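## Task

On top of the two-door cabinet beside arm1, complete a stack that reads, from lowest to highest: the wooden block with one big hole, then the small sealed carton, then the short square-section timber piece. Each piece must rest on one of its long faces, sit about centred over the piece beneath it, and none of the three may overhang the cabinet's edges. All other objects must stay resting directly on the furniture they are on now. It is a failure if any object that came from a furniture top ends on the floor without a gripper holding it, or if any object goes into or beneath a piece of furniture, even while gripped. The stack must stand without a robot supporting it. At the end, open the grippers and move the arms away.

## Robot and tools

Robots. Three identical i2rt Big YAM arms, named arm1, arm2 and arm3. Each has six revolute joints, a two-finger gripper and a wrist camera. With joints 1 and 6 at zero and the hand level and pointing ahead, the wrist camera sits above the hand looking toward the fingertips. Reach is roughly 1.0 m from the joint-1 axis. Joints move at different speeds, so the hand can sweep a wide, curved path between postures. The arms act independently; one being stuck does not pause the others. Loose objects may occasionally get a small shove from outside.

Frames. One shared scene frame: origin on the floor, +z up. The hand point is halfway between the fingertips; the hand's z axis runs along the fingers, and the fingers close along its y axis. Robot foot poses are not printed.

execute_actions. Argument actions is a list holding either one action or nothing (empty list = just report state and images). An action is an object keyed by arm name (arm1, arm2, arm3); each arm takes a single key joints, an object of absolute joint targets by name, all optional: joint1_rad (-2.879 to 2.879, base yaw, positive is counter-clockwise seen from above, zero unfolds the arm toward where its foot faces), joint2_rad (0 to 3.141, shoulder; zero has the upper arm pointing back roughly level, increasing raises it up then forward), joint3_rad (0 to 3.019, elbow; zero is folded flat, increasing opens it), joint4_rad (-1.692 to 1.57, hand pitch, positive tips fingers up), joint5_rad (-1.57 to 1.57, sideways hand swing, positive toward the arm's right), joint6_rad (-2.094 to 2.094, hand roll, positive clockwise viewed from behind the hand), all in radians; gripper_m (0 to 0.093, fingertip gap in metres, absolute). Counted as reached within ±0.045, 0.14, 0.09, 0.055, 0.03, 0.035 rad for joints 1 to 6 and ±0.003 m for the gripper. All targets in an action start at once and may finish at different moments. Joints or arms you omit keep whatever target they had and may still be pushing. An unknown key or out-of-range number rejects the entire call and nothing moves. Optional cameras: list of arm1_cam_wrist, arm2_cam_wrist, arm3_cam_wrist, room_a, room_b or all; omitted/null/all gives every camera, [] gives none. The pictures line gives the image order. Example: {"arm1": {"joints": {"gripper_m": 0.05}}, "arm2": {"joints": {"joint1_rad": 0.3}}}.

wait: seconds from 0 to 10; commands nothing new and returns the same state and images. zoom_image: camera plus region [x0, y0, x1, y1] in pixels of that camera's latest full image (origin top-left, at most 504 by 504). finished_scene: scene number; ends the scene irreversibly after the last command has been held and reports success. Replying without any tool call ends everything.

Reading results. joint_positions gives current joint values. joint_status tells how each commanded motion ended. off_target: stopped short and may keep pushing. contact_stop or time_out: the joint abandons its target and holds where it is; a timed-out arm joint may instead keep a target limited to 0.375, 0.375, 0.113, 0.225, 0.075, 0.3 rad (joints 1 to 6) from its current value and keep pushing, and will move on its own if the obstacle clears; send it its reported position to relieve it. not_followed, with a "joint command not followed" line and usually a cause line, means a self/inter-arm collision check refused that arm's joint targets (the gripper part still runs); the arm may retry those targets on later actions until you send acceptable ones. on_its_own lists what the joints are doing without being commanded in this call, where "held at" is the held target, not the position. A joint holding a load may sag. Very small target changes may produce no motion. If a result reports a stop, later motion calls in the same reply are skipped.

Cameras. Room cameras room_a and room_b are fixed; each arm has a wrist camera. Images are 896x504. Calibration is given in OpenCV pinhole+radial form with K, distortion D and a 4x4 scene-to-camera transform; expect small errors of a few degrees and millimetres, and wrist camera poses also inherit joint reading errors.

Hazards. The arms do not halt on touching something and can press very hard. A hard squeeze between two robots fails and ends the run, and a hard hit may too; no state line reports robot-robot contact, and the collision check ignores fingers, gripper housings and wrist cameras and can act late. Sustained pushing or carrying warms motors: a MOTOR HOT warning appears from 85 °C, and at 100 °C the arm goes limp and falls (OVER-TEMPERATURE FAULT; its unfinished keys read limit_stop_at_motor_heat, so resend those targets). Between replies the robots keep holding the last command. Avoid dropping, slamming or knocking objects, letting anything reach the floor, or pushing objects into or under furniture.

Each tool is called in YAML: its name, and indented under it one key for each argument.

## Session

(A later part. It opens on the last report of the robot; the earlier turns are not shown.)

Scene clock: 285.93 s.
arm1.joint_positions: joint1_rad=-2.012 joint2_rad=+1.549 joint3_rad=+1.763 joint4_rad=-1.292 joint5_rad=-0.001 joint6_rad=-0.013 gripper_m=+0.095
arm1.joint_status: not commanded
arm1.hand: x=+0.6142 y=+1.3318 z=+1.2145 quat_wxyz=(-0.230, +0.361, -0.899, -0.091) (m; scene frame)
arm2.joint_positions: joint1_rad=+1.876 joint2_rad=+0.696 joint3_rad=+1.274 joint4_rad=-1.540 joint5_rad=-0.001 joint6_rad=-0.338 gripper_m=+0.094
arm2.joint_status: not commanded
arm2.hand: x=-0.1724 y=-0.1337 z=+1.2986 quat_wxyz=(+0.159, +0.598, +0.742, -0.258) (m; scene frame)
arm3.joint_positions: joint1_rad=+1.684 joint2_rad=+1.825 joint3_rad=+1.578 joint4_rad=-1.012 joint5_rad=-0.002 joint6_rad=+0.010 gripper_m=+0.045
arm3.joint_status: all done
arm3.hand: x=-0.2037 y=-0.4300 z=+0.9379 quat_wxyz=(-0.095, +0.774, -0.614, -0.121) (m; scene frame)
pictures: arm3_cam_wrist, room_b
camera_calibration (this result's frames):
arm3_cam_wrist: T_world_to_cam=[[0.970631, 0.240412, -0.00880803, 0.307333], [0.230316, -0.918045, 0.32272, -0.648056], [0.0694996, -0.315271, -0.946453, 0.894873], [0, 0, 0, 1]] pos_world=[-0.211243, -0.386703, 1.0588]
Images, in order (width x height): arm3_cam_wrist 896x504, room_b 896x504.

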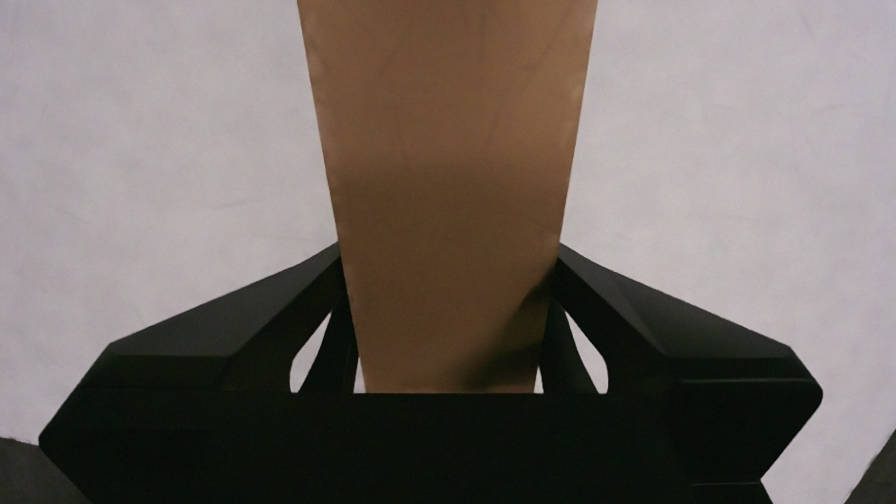

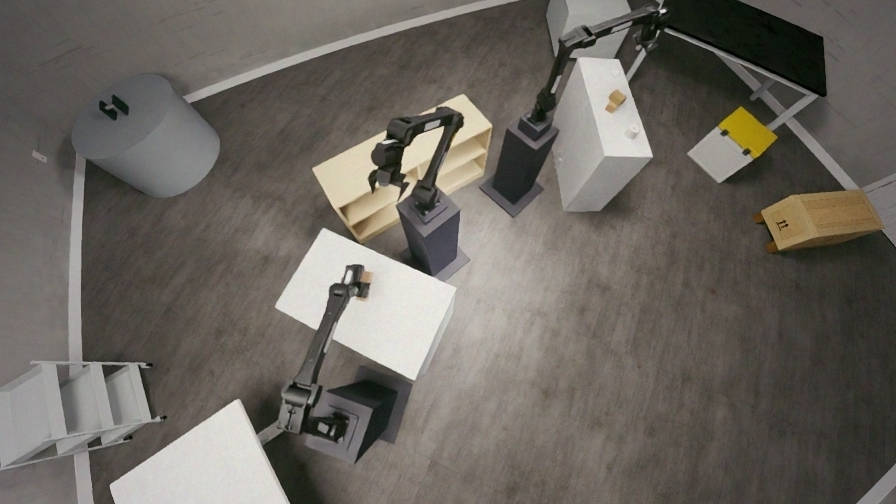

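execute_actions:
  actions:
    - {"arm3": {"joints": {"joint2_rad": 2.04, "joint4_rad": -1.095}}}
  cameras: ["arm3_cam_wrist", "room_b"]

Scene clock: 299.70 s.
arm1.joint_positions: joint1_rad=-2.012 joint2_rad=+1.549 joint3_rad=+1.763 joint4_rad=-1.292 joint5_rad=-0.001 joint6_rad=-0.013 gripper_m=+0.095
arm1.joint_status: not commanded
arm1.hand: x=+0.6142 y=+1.3318 z=+1.2145 quat_wxyz=(-0.230, +0.361, -0.899, -0.091) (m; scene frame)
arm2.joint_positions: joint1_rad=+1.876 joint2_rad=+0.696 joint3_rad=+1.274 joint4_rad=-1.540 joint5_rad=-0.001 joint6_rad=-0.338 gripper_m=+0.094
arm2.joint_status: not commanded
arm2.hand: x=-0.1724 y=-0.1337 z=+1.2986 quat_wxyz=(+0.159, +0.598, +0.742, -0.258) (m; scene frame)
arm3.joint_positions: joint1_rad=+1.684 joint2_rad=+2.041 joint3_rad=+1.587 joint4_rad=-1.089 joint5_rad=-0.002 joint6_rad=+0.007 gripper_m=+0.045
arm3.joint_status: all done
arm3.hand: x=-0.1972 y=-0.4543 z=+0.8095 quat_wxyz=(-0.008, +0.784, -0.621, -0.009) (m; scene frame)
pictures: arm3_cam_wrist, room_b
camera_calibration (this result's frames):
arm3_cam_wrist: T_world_to_cam=[[0.97093, 0.239189, -0.00919515, 0.305506], [0.200806, -0.793012, 0.575159, -0.783822], [0.13028, -0.560286, -0.81799, 0.561958], [0, 0, 0, 1]] pos_world=[-0.21244, -0.379797, 0.913308]
Images, in order (width x height): arm3_cam_wrist 896x504, room_b 896x504.

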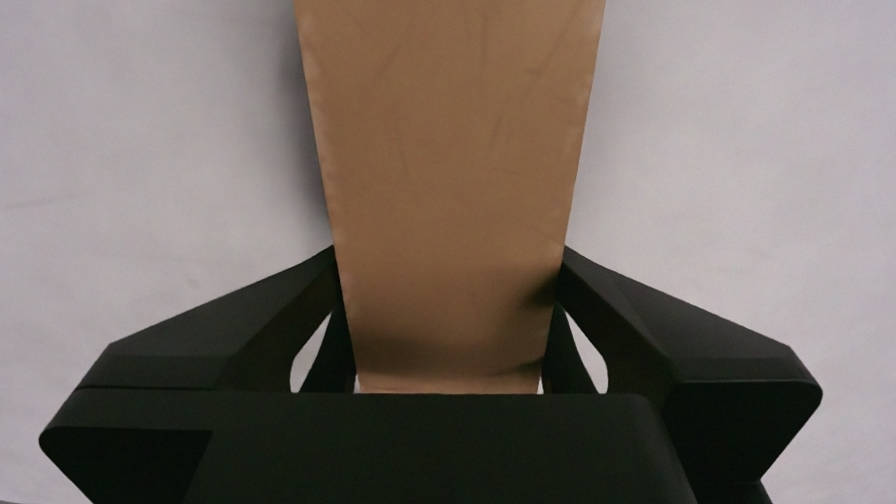

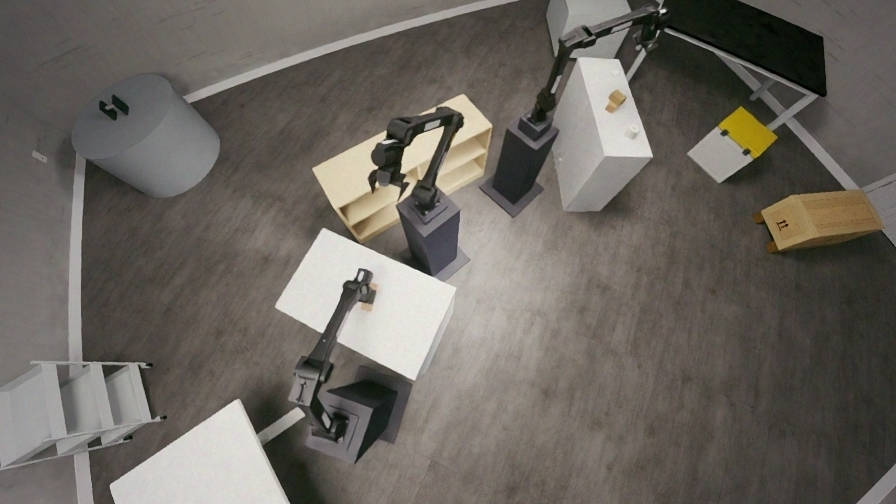

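execute_actions:
  actions:
    - {"arm3": {"joints": {"joint2_rad": 2.024, "gripper_m": 0.093}}}
  cameras: ["arm3_cam_wrist"]

execute_actions:
  actions:
    - {"arm3": {"joints": {"joint2_rad": 1.72}}}
  cameras: ["arm3_cam_wrist"]

Scene clock: 305.47 s.
arm1.joint_positions: joint1_rad=-2.012 joint2_rad=+1.549 joint3_rad=+1.763 joint4_rad=-1.292 joint5_rad=-0.001 joint6_rad=-0.013 gripper_m=+0.095
arm1.joint_status: not commanded
arm1.hand: x=+0.6142 y=+1.3318 z=+1.2145 quat_wxyz=(-0.230, +0.361, -0.899, -0.091) (m; scene frame)
arm2.joint_positions: joint1_rad=+1.876 joint2_rad=+0.696 joint3_rad=+1.274 joint4_rad=-1.540 joint5_rad=-0.001 joint6_rad=-0.338 gripper_m=+0.094
arm2.joint_status: not commanded
arm2.hand: x=-0.1724 y=-0.1337 z=+1.2986 quat_wxyz=(+0.159, +0.598, +0.742, -0.258) (m; scene frame)
arm3.joint_positions: joint1_rad=+1.684 joint2_rad=+2.040 joint3_rad=+1.587 joint4_rad=-1.089 joint5_rad=-0.002 joint6_rad=+0.007 gripper_m=+0.093
arm3.joint_status: all done
arm3.hand: x=-0.1972 y=-0.4543 z=+0.8100 quat_wxyz=(-0.009, +0.784, -0.621, -0.009) (m; scene frame)
pictures: arm3_cam_wrist
camera_calibration (this result's frames):
arm3_cam_wrist: T_world_to_cam=[[0.970927, 0.239199, -0.0091934, 0.305514], [0.200913, -0.793438, 0.574535, -0.783676], [0.130134, -0.559679, -0.818428, 0.562971], [0, 0, 0, 1]] pos_world=[-0.212443, -0.379794, 0.91381]
Images, in order (width x height): arm3_cam_wrist 896x504.

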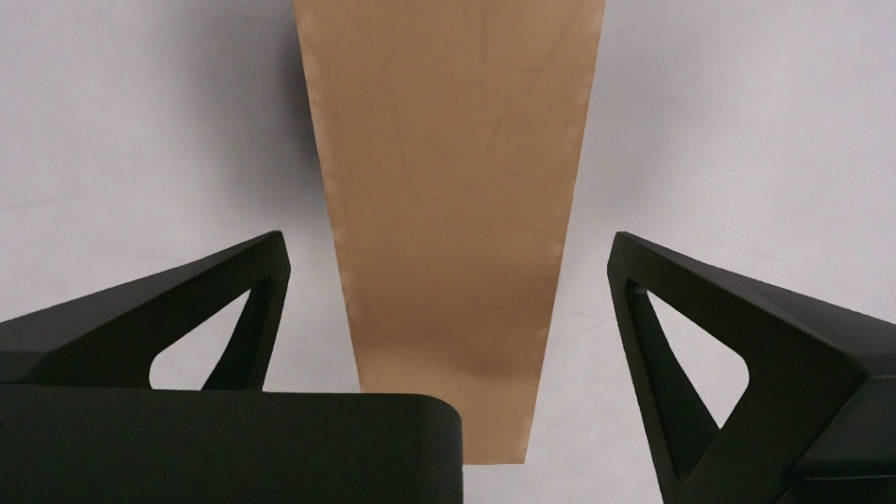

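Scene clock: 306.93 s.
arm1.joint_positions: joint1_rad=-2.012 joint2_rad=+1.549 joint3_rad=+1.763 joint4_rad=-1.292 joint5_rad=-0.001 joint6_rad=-0.013 gripper_m=+0.095
arm1.joint_status: not commanded
arm1.hand: x=+0.6142 y=+1.3318 z=+1.2145 quat_wxyz=(-0.230, +0.361, -0.899, -0.091) (m; scene frame)
arm2.joint_positions: joint1_rad=+1.876 joint2_rad=+0.696 joint3_rad=+1.274 joint4_rad=-1.540 joint5_rad=-0.001 joint6_rad=-0.338 gripper_m=+0.094
arm2.joint_status: not commanded
arm2.hand: x=-0.1724 y=-0.1337 z=+1.2986 quat_wxyz=(+0.159, +0.598, +0.742, -0.258) (m; scene frame)
arm3.joint_positions: joint1_rad=+1.684 joint2_rad=+1.732 joint3_rad=+1.586 joint4_rad=-1.089 joint5_rad=-0.002 joint6_rad=+0.007 gripper_m=+0.093
arm3.joint_status: all done
arm3.hand: x=-0.1992 y=-0.4495 z=+0.9909 quat_wxyz=(-0.102, +0.774, -0.612, -0.130) (m; scene frame)
pictures: arm3_cam_wrist
camera_calibration (this result's frames):
arm3_cam_wrist: T_world_to_cam=[[0.969951, 0.243172, -0.00784961, 0.308276], [0.234244, -0.924648, 0.300258, -0.664032], [0.0657563, -0.293075, -0.953826, 0.955193], [0, 0, 0, 1]] pos_world=[-0.206277, -0.409017, 1.11289]
Images, in order (width x height): arm3_cam_wrist 896x504.

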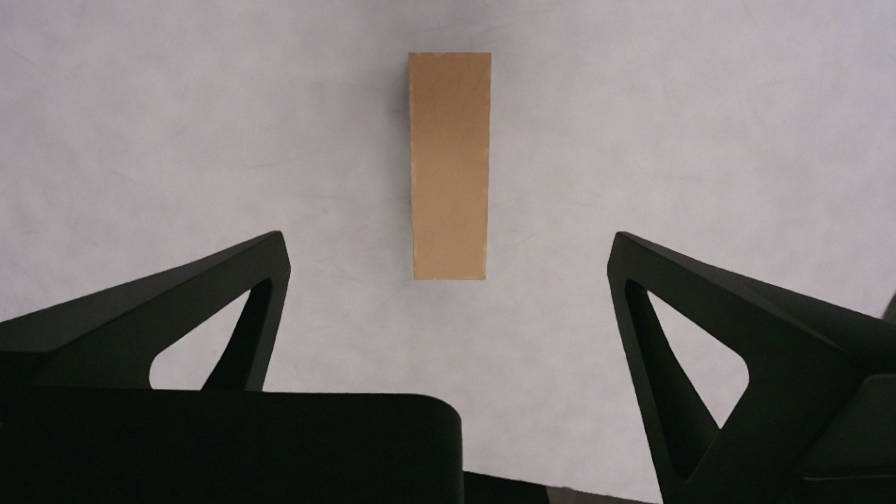

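execute_actions:
  actions:
    - {"arm3": {"joints": {"joint1_rad": -0.4, "joint2_rad": 1.4}}, "arm2": {"joints": {"joint4_rad": -1.2}}, "arm1": {"joints": {"joint1_rad": -0.7}}}
  cameras: ["room_b"]

execute_actions:
  actions:
    - {"arm2": {"joints": {"joint1_rad": 1.89, "joint2_rad": 1.6, "joint3_rad": 1.42, "joint4_rad": -0.885}}}
  cameras: ["arm2_cam_wrist", "room_b"]

Scene clock: 342.53 s.
arm1.joint_positions: joint1_rad=-0.694 joint2_rad=+1.550 joint3_rad=+1.763 joint4_rad=-1.292 joint5_rad=+0.000 joint6_rad=-0.013 gripper_m=+0.095
arm1.joint_status: all done
arm1.hand: x=-0.0763 y=+1.4451 z=+1.2128 quat_wxyz=(-0.129, +0.837, -0.490, -0.209) (m; scene frame)
arm2.joint_positions: joint1_rad=+1.876 joint2_rad=+0.696 joint3_rad=+1.274 joint4_rad=-1.218 joint5_rad=-0.001 joint6_rad=-0.338 gripper_m=+0.094
arm2.joint_status: all done
arm2.hand: x=-0.1793 y=-0.1896 z=+1.3540 quat_wxyz=(+0.238, +0.559, +0.695, -0.385) (m; scene frame)
arm3.joint_positions: joint1_rad=-0.404 joint2_rad=+1.415 joint3_rad=+1.586 joint4_rad=-1.089 joint5_rad=+0.001 joint6_rad=+0.007 gripper_m=+0.093
arm3.joint_status: all done
arm3.hand: x=+0.4786 y=-1.1930 z=+1.1747 quat_wxyz=(-0.320, -0.134, -0.937, +0.044) (m; scene frame)
pictures: room_b
Images, in order (width x height): room_b 896x504.

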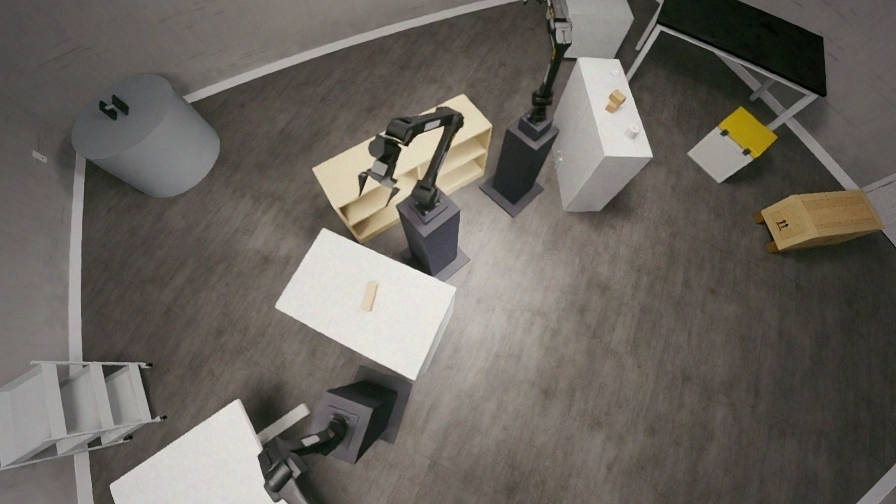

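Scene clock: 344.07 s.
arm1.joint_positions: joint1_rad=-0.694 joint2_rad=+1.550 joint3_rad=+1.763 joint4_rad=-1.292 joint5_rad=+0.000 joint6_rad=-0.013 gripper_m=+0.095
arm1.joint_status: not commanded
arm1.hand: x=-0.0763 y=+1.4451 z=+1.2128 quat_wxyz=(-0.129, +0.837, -0.490, -0.209) (m; scene frame)
arm2.joint_positions: joint1_rad=+1.878 joint2_rad=+1.617 joint3_rad=+1.407 joint4_rad=-0.895 joint5_rad=-0.001 joint6_rad=-0.338 gripper_m=+0.094
arm2.joint_status: all done
arm2.hand: x=-0.2163 y=-0.4887 z=+1.0761 quat_wxyz=(+0.124, +0.609, +0.757, -0.200) (m; scene frame)
arm3.joint_positions: joint1_rad=-0.404 joint2_rad=+1.415 joint3_rad=+1.586 joint4_rad=-1.089 joint5_rad=+0.001 joint6_rad=+0.007 gripper_m=+0.093
arm3.joint_status: not commanded
arm3.hand: x=+0.4786 y=-1.1930 z=+1.1747 quat_wxyz=(-0.320, -0.134, -0.937, +0.044) (m; scene frame)
pictures: arm2_cam_wrist, room_b
camera_calibration (this result's frames):
arm2_cam_wrist: T_world_to_cam=[[-0.976736, -0.160345, 0.142397, -0.44137], [-0.135843, 0.97643, 0.167721, 0.270258], [-0.165934, 0.144476, -0.975496, 1.21034], [0, 0, 0, 1]] pos_world=[-0.193551, -0.509525, 1.19821]
Images, in order (width x height): arm2_cam_wrist 896x504, room_b 896x504.

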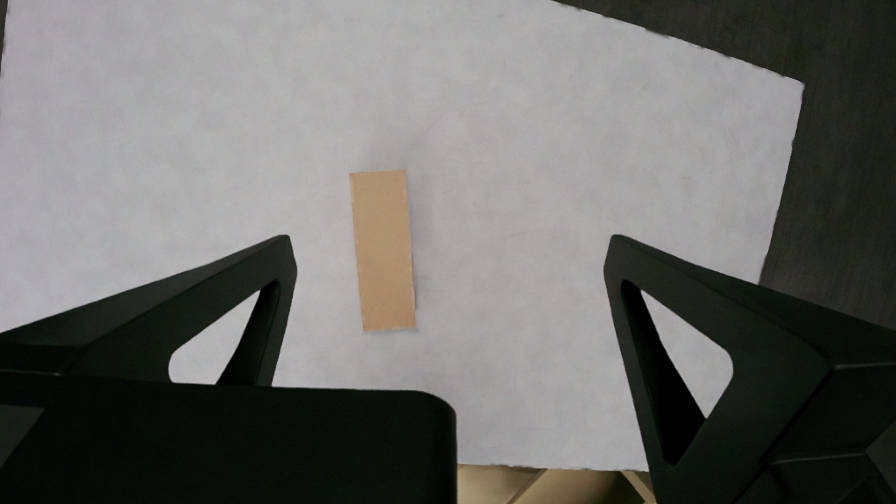

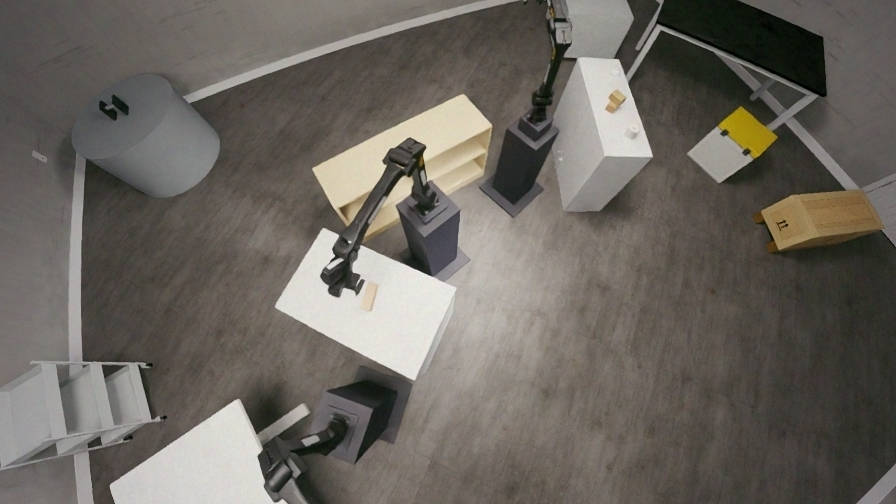

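zoom_image:
  camera: "arm2_cam_wrist"
  region: [300, 150, 480, 350]

Region (300, 150, 480, 350) of arm2_cam_wrist's 896x504 image, scaled by 2.520, with more detail than that image has; it fills the left 454 columns of this view, and the rest is white.

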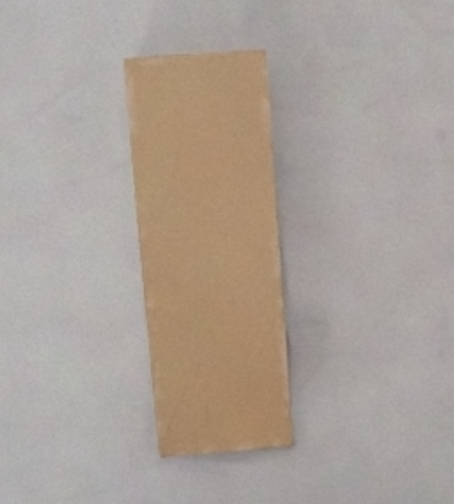

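execute_actions:
  actions:
    - {"arm2": {"joints": {"joint1_rad": 1.91, "joint2_rad": 2.06}}}
  cameras: ["arm2_cam_wrist"]

Scene clock: 401.20 s.
arm1.joint_positions: joint1_rad=-0.694 joint2_rad=+1.550 joint3_rad=+1.763 joint4_rad=-1.292 joint5_rad=+0.000 joint6_rad=-0.013 gripper_m=+0.095
arm1.joint_status: not commanded
arm1.hand: x=-0.0763 y=+1.4451 z=+1.2128 quat_wxyz=(-0.129, +0.837, -0.490, -0.209) (m; scene frame)
arm2.joint_positions: joint1_rad=+1.903 joint2_rad=+2.074 joint3_rad=+1.407 joint4_rad=-0.891 joint5_rad=-0.001 joint6_rad=-0.338 gripper_m=+0.094
arm2.joint_status: all done
arm2.hand: x=-0.1995 y=-0.4686 z=+0.8166 quat_wxyz=(+0.005, +0.617, +0.787, -0.009) (m; scene frame)
arm3.joint_positions: joint1_rad=-0.404 joint2_rad=+1.415 joint3_rad=+1.586 joint4_rad=-1.089 joint5_rad=+0.001 joint6_rad=+0.007 gripper_m=+0.093
arm3.joint_status: not commanded
arm3.hand: x=+0.4786 y=-1.1930 z=+1.1747 quat_wxyz=(-0.320, -0.134, -0.937, +0.044) (m; scene frame)
pictures: arm2_cam_wrist
camera_calibration (this result's frames):
arm2_cam_wrist: T_world_to_cam=[[-0.975719, -0.218944, 0.00594661, -0.300536], [-0.176824, 0.803456, 0.5685, -0.120044], [-0.129247, 0.553645, -0.822662, 1.0313], [0, 0, 0, 1]] pos_world=[-0.181173, -0.540326, 0.918446]
Images, in order (width x height): arm2_cam_wrist 896x504.

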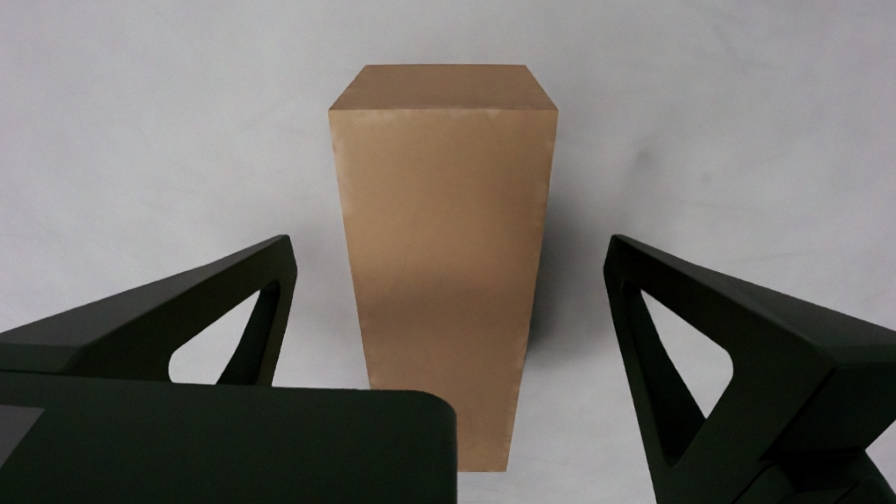

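execute_actions:
  actions:
    - {"arm2": {"joints": {"joint2_rad": 2.092}}}
  cameras: ["arm2_cam_wrist"]

Scene clock: 416.47 s.
arm1.joint_positions: joint1_rad=-0.694 joint2_rad=+1.550 joint3_rad=+1.763 joint4_rad=-1.292 joint5_rad=+0.000 joint6_rad=-0.013 gripper_m=+0.095
arm1.joint_status: not commanded
arm1.hand: x=-0.0763 y=+1.4451 z=+1.2128 quat_wxyz=(-0.129, +0.837, -0.490, -0.209) (m; scene frame)
arm2.joint_positions: joint1_rad=+1.903 joint2_rad=+2.074 joint3_rad=+1.407 joint4_rad=-0.891 joint5_rad=-0.001 joint6_rad=-0.338 gripper_m=+0.094
arm2.joint_status: all done
arm2.hand: x=-0.1995 y=-0.4686 z=+0.8166 quat_wxyz=(+0.005, +0.617, +0.787, -0.009) (m; scene frame)
arm3.joint_positions: joint1_rad=-0.404 joint2_rad=+1.415 joint3_rad=+1.586 joint4_rad=-1.089 joint5_rad=+0.001 joint6_rad=+0.007 gripper_m=+0.093
arm3.joint_status: not commanded
arm3.hand: x=+0.4786 y=-1.1930 z=+1.1747 quat_wxyz=(-0.320, -0.134, -0.937, +0.044) (m; scene frame)
pictures: arm2_cam_wrist
camera_calibration (this result's frames):
arm2_cam_wrist: T_world_to_cam=[[-0.975719, -0.218944, 0.00594661, -0.300536], [-0.176824, 0.803456, 0.5685, -0.120044], [-0.129247, 0.553645, -0.822662, 1.0313], [0, 0, 0, 1]] pos_world=[-0.181173, -0.540326, 0.918446]
Images, in order (width x height): arm2_cam_wrist 896x504.

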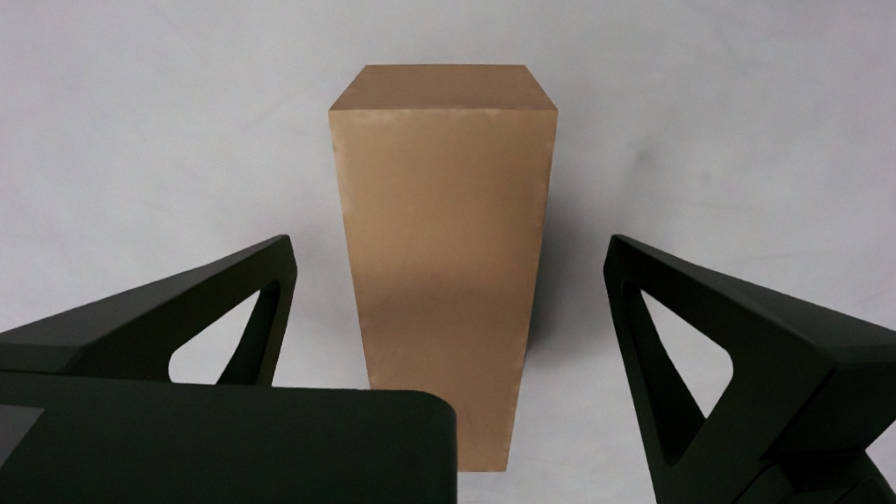

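execute_actions:
  actions:
    - {"arm2": {"joints": {"joint2_rad": 2.06, "gripper_m": 0.03}}}
  cameras: ["arm2_cam_wrist"]

Scene clock: 423.13 s.
arm1.joint_positions: joint1_rad=-0.694 joint2_rad=+1.550 joint3_rad=+1.763 joint4_rad=-1.292 joint5_rad=+0.000 joint6_rad=-0.013 gripper_m=+0.095
arm1.joint_status: not commanded
arm1.hand: x=-0.0763 y=+1.4451 z=+1.2128 quat_wxyz=(-0.129, +0.837, -0.490, -0.209) (m; scene frame)
arm2.joint_positions: joint1_rad=+1.903 joint2_rad=+2.074 joint3_rad=+1.407 joint4_rad=-0.891 joint5_rad=-0.001 joint6_rad=-0.338 gripper_m=+0.045
arm2.joint_status: gripper_m off_target (ended at +0.045, target +0.030); the others done
arm2.hand: x=-0.1995 y=-0.4686 z=+0.8166 quat_wxyz=(+0.005, +0.617, +0.787, -0.009) (m; scene frame)
arm3.joint_positions: joint1_rad=-0.404 joint2_rad=+1.415 joint3_rad=+1.586 joint4_rad=-1.089 joint5_rad=+0.001 joint6_rad=+0.007 gripper_m=+0.093
arm3.joint_status: not commanded
arm3.hand: x=+0.4786 y=-1.1930 z=+1.1747 quat_wxyz=(-0.320, -0.134, -0.937, +0.044) (m; scene frame)
pictures: arm2_cam_wrist
camera_calibration (this result's frames):
arm2_cam_wrist: T_world_to_cam=[[-0.975636, -0.219316, 0.00595395, -0.3007], [-0.177126, 0.803388, 0.568502, -0.120138], [-0.129465, 0.553596, -0.82266, 1.03124], [0, 0, 0, 1]] pos_world=[-0.181144, -0.540319, 0.918446]
Images, in order (width x height): arm2_cam_wrist 896x504.

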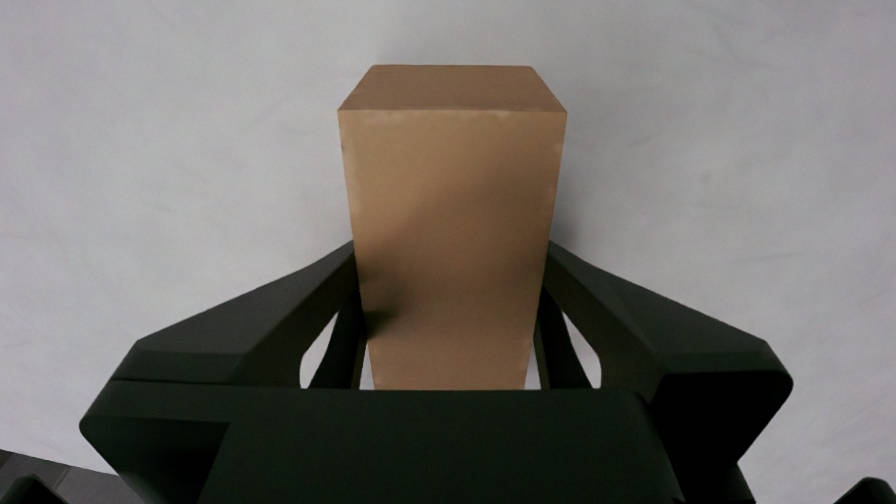

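execute_actions:
  actions:
    - {"arm2": {"joints": {"joint2_rad": 2.02, "joint3_rad": 1.9}}}
  cameras: ["arm2_cam_wrist"]

Scene clock: 490.73 s.
arm1.joint_positions: joint1_rad=-0.694 joint2_rad=+1.550 joint3_rad=+1.763 joint4_rad=-1.292 joint5_rad=+0.000 joint6_rad=-0.013 gripper_m=+0.095
arm1.joint_status: not commanded
arm1.hand: x=-0.0763 y=+1.4451 z=+1.2128 quat_wxyz=(-0.129, +0.837, -0.490, -0.209) (m; scene frame)
arm2.joint_positions: joint1_rad=+1.903 joint2_rad=+2.019 joint3_rad=+1.855 joint4_rad=-0.890 joint5_rad=-0.001 joint6_rad=-0.338 gripper_m=+0.045
arm2.joint_status: all done
arm2.hand: x=-0.2162 y=-0.6444 z=+1.0374 quat_wxyz=(+0.139, +0.595, +0.760, -0.219) (m; scene frame)
arm3.joint_positions: joint1_rad=-0.404 joint2_rad=+1.415 joint3_rad=+1.586 joint4_rad=-1.089 joint5_rad=+0.001 joint6_rad=+0.007 gripper_m=+0.093
arm3.joint_status: not commanded
arm3.hand: x=+0.4786 y=-1.1930 z=+1.1747 quat_wxyz=(-0.320, -0.134, -0.937, +0.044) (m; scene frame)
pictures: arm2_cam_wrist
camera_calibration (this result's frames):
arm2_cam_wrist: T_world_to_cam=[[-0.971368, -0.178434, 0.156864, -0.486183], [-0.160766, 0.979793, 0.118994, 0.47612], [-0.174927, 0.0903682, -0.980426, 1.16342], [0, 0, 0, 1]] pos_world=[-0.192205, -0.658387, 1.16026]
Images, in order (width x height): arm2_cam_wrist 896x504.

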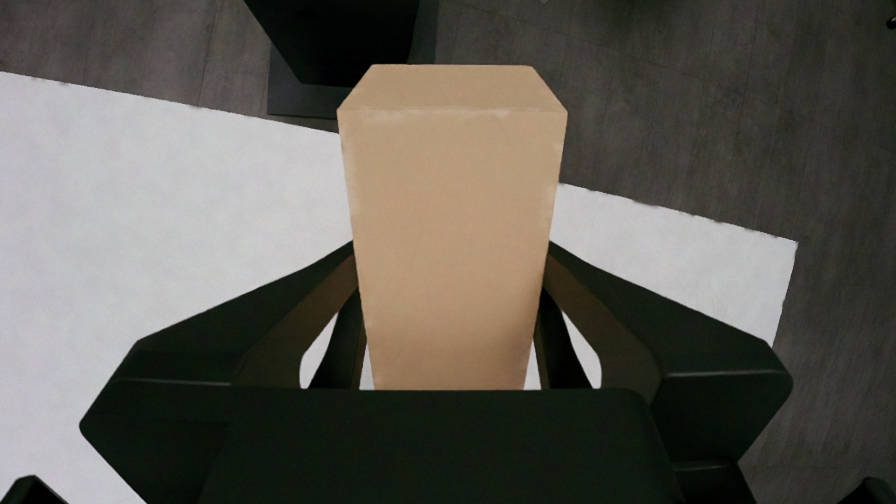

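execute_actions:
  actions:
    - {"arm2": {"joints": {"joint1_rad": -0.69, "joint2_rad": 2.14, "joint4_rad": -0.925, "joint6_rad": 1.04}}}
  cameras: ["arm2_cam_wrist", "room_a", "room_b"]

Scene clock: 497.30 s.
arm1.joint_positions: joint1_rad=-0.694 joint2_rad=+1.550 joint3_rad=+1.763 joint4_rad=-1.292 joint5_rad=+0.000 joint6_rad=-0.013 gripper_m=+0.095
arm1.joint_status: not commanded
arm1.hand: x=-0.0763 y=+1.4451 z=+1.2128 quat_wxyz=(-0.129, +0.837, -0.490, -0.209) (m; scene frame)
arm2.joint_positions: joint1_rad=-0.687 joint2_rad=+2.176 joint3_rad=+1.863 joint4_rad=-0.918 joint5_rad=+0.001 joint6_rad=+1.026 gripper_m=+0.045
arm2.joint_status: all done
arm2.hand: x=-0.4670 y=+0.7605 z=+0.9135 quat_wxyz=(-0.005, +0.472, -0.866, -0.166) (m; scene frame)
arm3.joint_positions: joint1_rad=-0.404 joint2_rad=+1.415 joint3_rad=+1.586 joint4_rad=-1.089 joint5_rad=+0.001 joint6_rad=+0.007 gripper_m=+0.093
arm3.joint_status: not commanded
arm3.hand: x=+0.4786 y=-1.1930 z=+1.1747 quat_wxyz=(-0.320, -0.134, -0.937, +0.044) (m; scene frame)
pictures: arm2_cam_wrist, room_a, room_b
camera_calibration (this result's frames):
arm2_cam_wrist: T_world_to_cam=[[0.807167, -0.515728, -0.287238, 1.03309], [-0.376528, -0.824531, 0.422344, 0.0683841], [-0.454651, -0.232749, -0.859721, 0.875876], [0, 0, 0, 1]] pos_world=[-0.40991, 0.793038, 1.02087]
Images, in order (width x height): arm2_cam_wrist 896x504, room_a 896x504, room_b 896x504.

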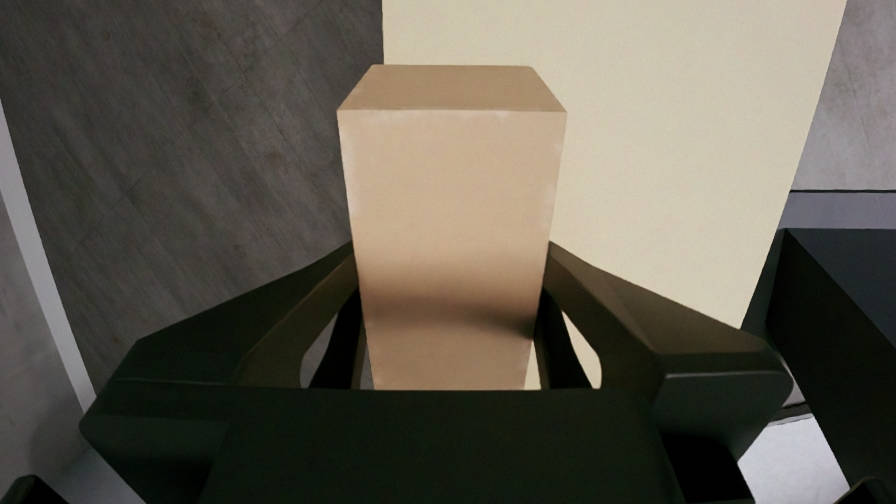

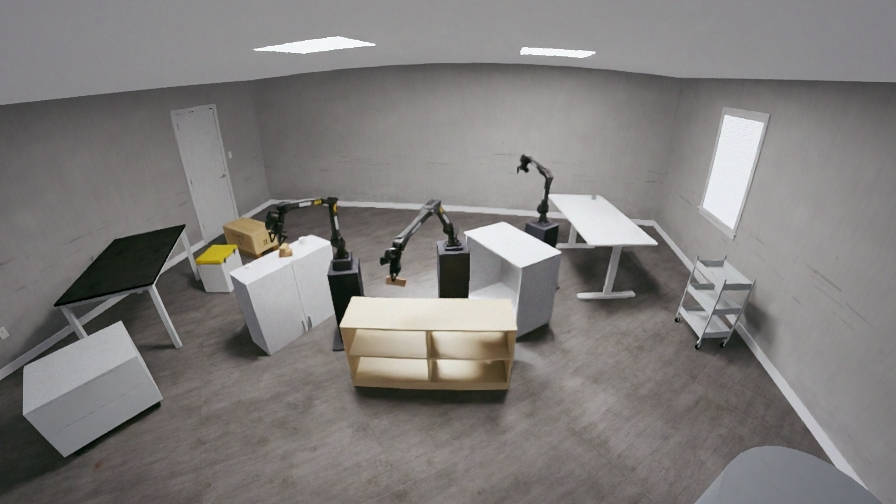

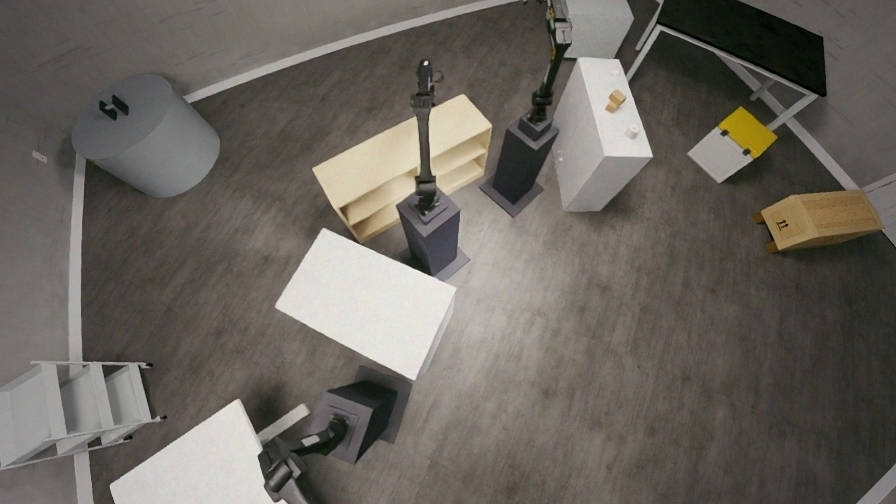

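execute_actions:
  actions:
    - {"arm2": {"joints": {"joint2_rad": 2.345}}}
  cameras: ["arm2_cam_wrist", "room_a"]

Scene clock: 545.10 s.
arm1.joint_positions: joint1_rad=-0.694 joint2_rad=+1.550 joint3_rad=+1.763 joint4_rad=-1.292 joint5_rad=+0.000 joint6_rad=-0.013 gripper_m=+0.095
arm1.joint_status: not commanded
arm1.hand: x=-0.0763 y=+1.4451 z=+1.2128 quat_wxyz=(-0.129, +0.837, -0.490, -0.209) (m; scene frame)
arm2.joint_positions: joint1_rad=-0.687 joint2_rad=+2.379 joint3_rad=+1.865 joint4_rad=-0.921 joint5_rad=+0.001 joint6_rad=+1.026 gripper_m=+0.045
arm2.joint_status: all done
arm2.hand: x=-0.4543 y=+0.7323 z=+0.7716 quat_wxyz=(+0.000, +0.478, -0.876, -0.065) (m; scene frame)
arm3.joint_positions: joint1_rad=-0.404 joint2_rad=+1.415 joint3_rad=+1.586 joint4_rad=-1.089 joint5_rad=+0.001 joint6_rad=+0.007 gripper_m=+0.093
arm3.joint_status: not commanded
arm3.hand: x=+0.4786 y=-1.1930 z=+1.1747 quat_wxyz=(-0.320, -0.134, -0.937, +0.044) (m; scene frame)
pictures: arm2_cam_wrist, room_a
camera_calibration (this result's frames):
arm2_cam_wrist: T_world_to_cam=[[0.825724, -0.552079, -0.115707, 0.870173], [-0.41855, -0.737183, 0.53045, -0.0565838], [-0.378148, -0.389576, -0.839783, 0.887305], [0, 0, 0, 1]] pos_world=[-0.406673, 0.784365, 0.875843]
Images, in order (width x height): arm2_cam_wrist 896x504, room_a 896x504.

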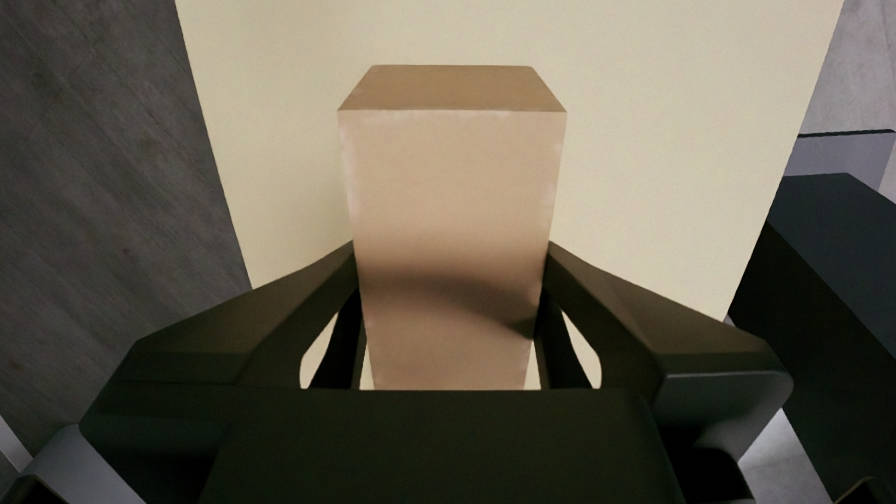

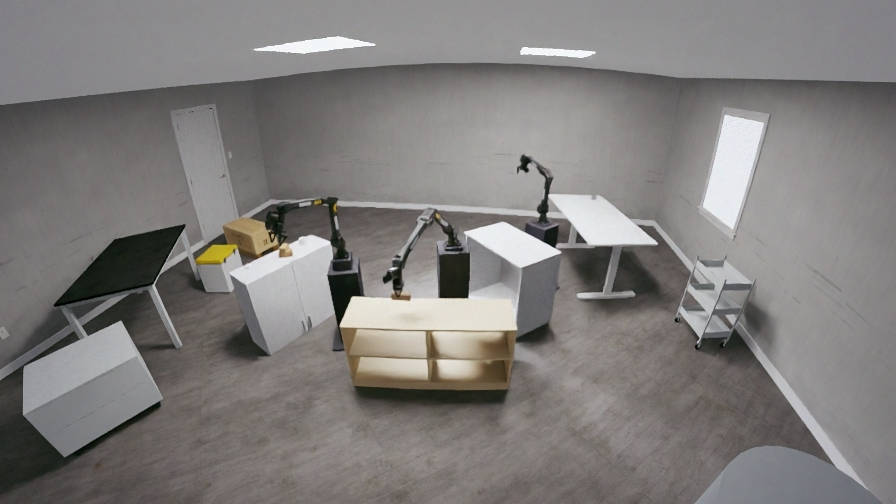

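zoom_image:
  camera: "arm2_cam_wrist"
  region: [150, 0, 350, 200]

zoom_image:
  camera: "arm2_cam_wrist"
  region: [696, 0, 896, 200]

Region (150, 0, 350, 200) of arm2_cam_wrist's 896x504 image, scaled by 2.520, with more detail than that image has.

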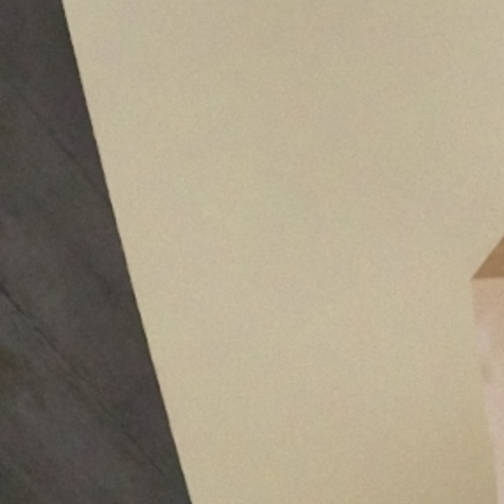

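Region (696, 0, 896, 200) of arm2_cam_wrist's 896x504 image, scaled by 2.520, with more detail than that image has.

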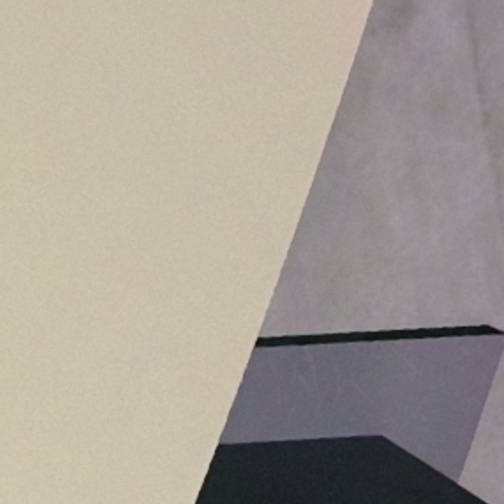

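execute_actions:
  actions:
    - {"arm2": {"joints": {"joint2_rad": 2.48}}}
  cameras: ["arm2_cam_wrist", "room_a"]

Scene clock: 577.73 s.
arm1.joint_positions: joint1_rad=-0.694 joint2_rad=+1.550 joint3_rad=+1.763 joint4_rad=-1.292 joint5_rad=+0.000 joint6_rad=-0.013 gripper_m=+0.095
arm1.joint_status: not commanded
arm1.hand: x=-0.0763 y=+1.4451 z=+1.2128 quat_wxyz=(-0.129, +0.837, -0.490, -0.209) (m; scene frame)
arm2.joint_positions: joint1_rad=-0.687 joint2_rad=+2.499 joint3_rad=+1.865 joint4_rad=-0.921 joint5_rad=+0.001 joint6_rad=+1.027 gripper_m=+0.045
arm2.joint_status: all done
arm2.hand: x=-0.4408 y=+0.7035 z=+0.6908 quat_wxyz=(+0.002, +0.479, -0.878, -0.005) (m; scene frame)
arm3.joint_positions: joint1_rad=-0.404 joint2_rad=+1.415 joint3_rad=+1.586 joint4_rad=-1.089 joint5_rad=+0.001 joint6_rad=+0.007 gripper_m=+0.093
arm3.joint_status: not commanded
arm3.hand: x=+0.4786 y=-1.1930 z=+1.1747 quat_wxyz=(-0.320, -0.134, -0.937, +0.044) (m; scene frame)
pictures: arm2_cam_wrist, room_a
camera_calibration (this result's frames):
arm2_cam_wrist: T_world_to_cam=[[0.829301, -0.558681, -0.0116921, 0.768132], [-0.44776, -0.676879, 0.584248, -0.121804], [-0.334322, -0.479282, -0.811491, 0.876229], [0, 0, 0, 1]] pos_world=[-0.398608, 0.766655, 0.791196]
Images, in order (width x height): arm2_cam_wrist 896x504, room_a 896x504.

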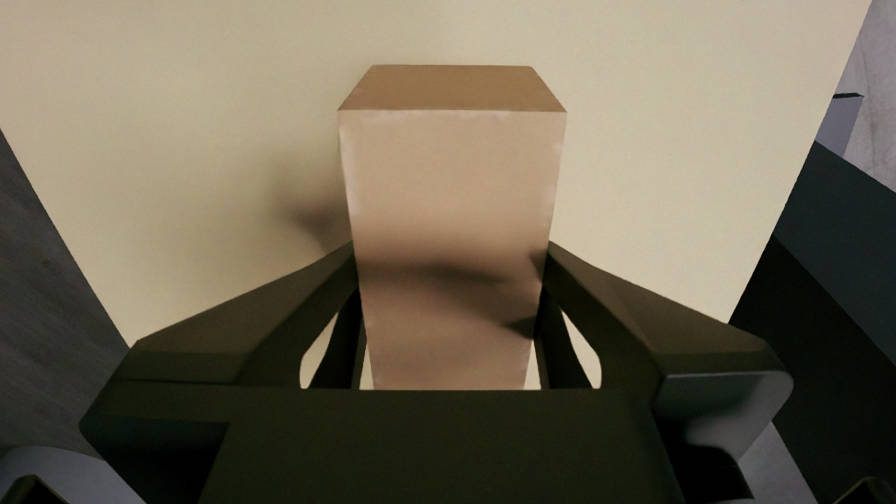

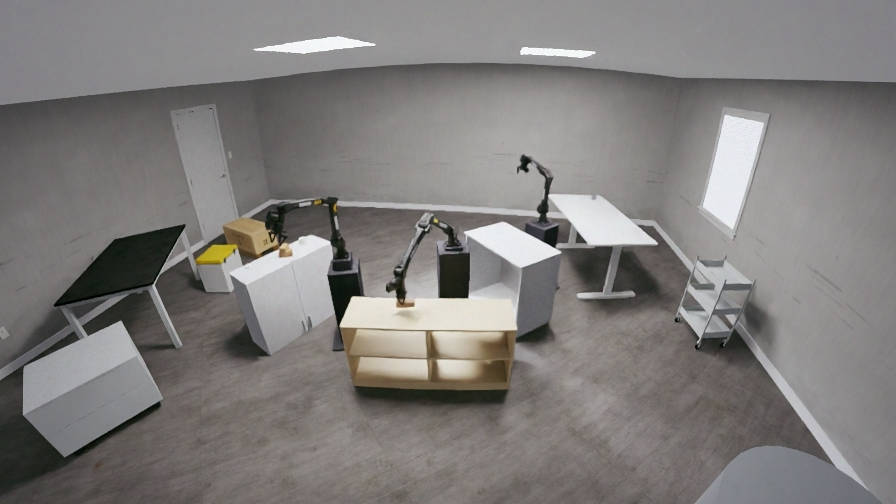

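zoom_image:
  camera: "arm2_cam_wrist"
  region: [0, 100, 360, 360]

zoom_image:
  camera: "room_a"
  region: [370, 270, 440, 320]

Region (0, 100, 360, 360) of arm2_cam_wrist's 896x504 image, scaled by 1.400, with more detail than that image has.

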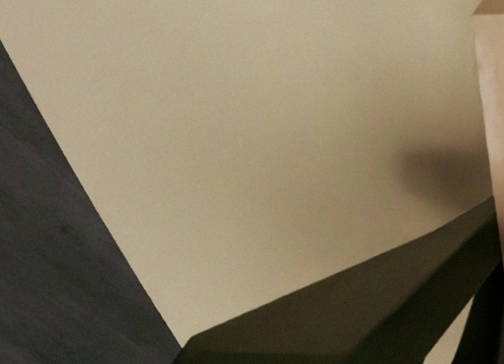

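Region (370, 270, 440, 320) of room_a's 896x504 image, scaled by 7.200, with more detail than that image has; it fills the top 360 rows of this view, and the rest is white.

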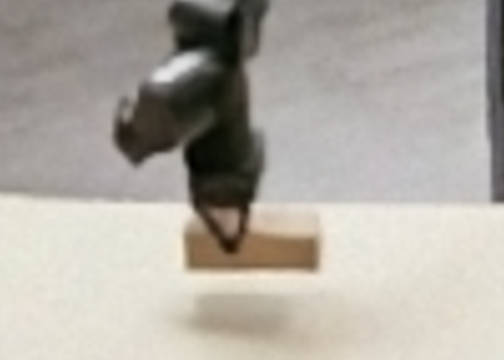

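execute_actions:
  actions:
    - {"arm2": {"joints": {"joint2_rad": 2.527}}}
  cameras: ["arm2_cam_wrist", "room_a"]

zoom_image:
  camera: "room_a"
  region: [370, 270, 440, 320]

Scene clock: 592.40 s.
arm1.joint_positions: joint1_rad=-0.694 joint2_rad=+1.550 joint3_rad=+1.763 joint4_rad=-1.292 joint5_rad=+0.000 joint6_rad=-0.013 gripper_m=+0.095
arm1.joint_status: not commanded
arm1.hand: x=-0.0763 y=+1.4451 z=+1.2128 quat_wxyz=(-0.129, +0.837, -0.490, -0.209) (m; scene frame)
arm2.joint_positions: joint1_rad=-0.687 joint2_rad=+2.516 joint3_rad=+1.865 joint4_rad=-0.921 joint5_rad=+0.001 joint6_rad=+1.027 gripper_m=+0.045
arm2.joint_status: all done
arm2.hand: x=-0.4386 y=+0.6989 z=+0.6801 quat_wxyz=(+0.003, +0.479, -0.878, +0.004) (m; scene frame)
arm3.joint_positions: joint1_rad=-0.404 joint2_rad=+1.415 joint3_rad=+1.586 joint4_rad=-1.089 joint5_rad=+0.001 joint6_rad=+0.007 gripper_m=+0.093
arm3.joint_status: not commanded
arm3.hand: x=+0.4786 y=-1.1930 z=+1.1747 quat_wxyz=(-0.320, -0.134, -0.937, +0.044) (m; scene frame)
pictures: arm2_cam_wrist, room_a
camera_calibration (this result's frames):
arm2_cam_wrist: T_world_to_cam=[[0.829391, -0.558663, 0.0025082, 0.754016], [-0.451916, -0.668262, 0.59093, -0.130095], [-0.328454, -0.491245, -0.806719, 0.873778], [0, 0, 0, 1]] pos_world=[-0.397169, 0.763543, 0.77988]
Images, in order (width x height): arm2_cam_wrist 896x504, room_a 896x504.

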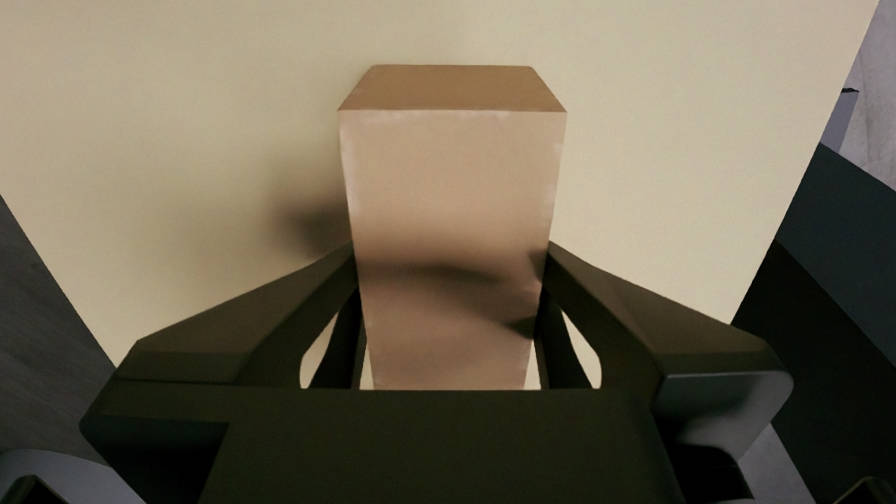

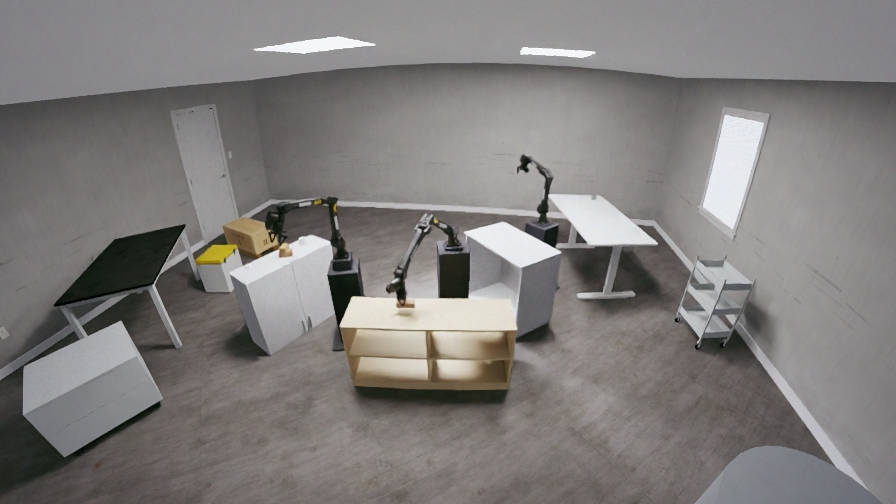

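Region (370, 270, 440, 320) of room_a's 896x504 image, scaled by 7.200, with more detail than that image has; it fills the top 360 rows of this view, and the rest is white.

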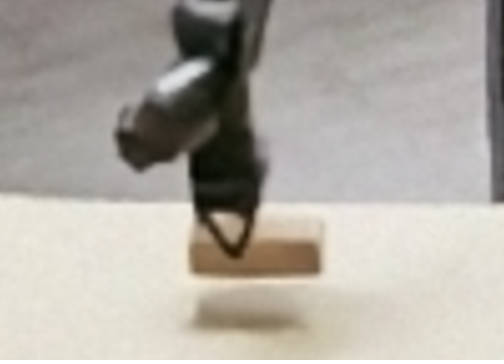

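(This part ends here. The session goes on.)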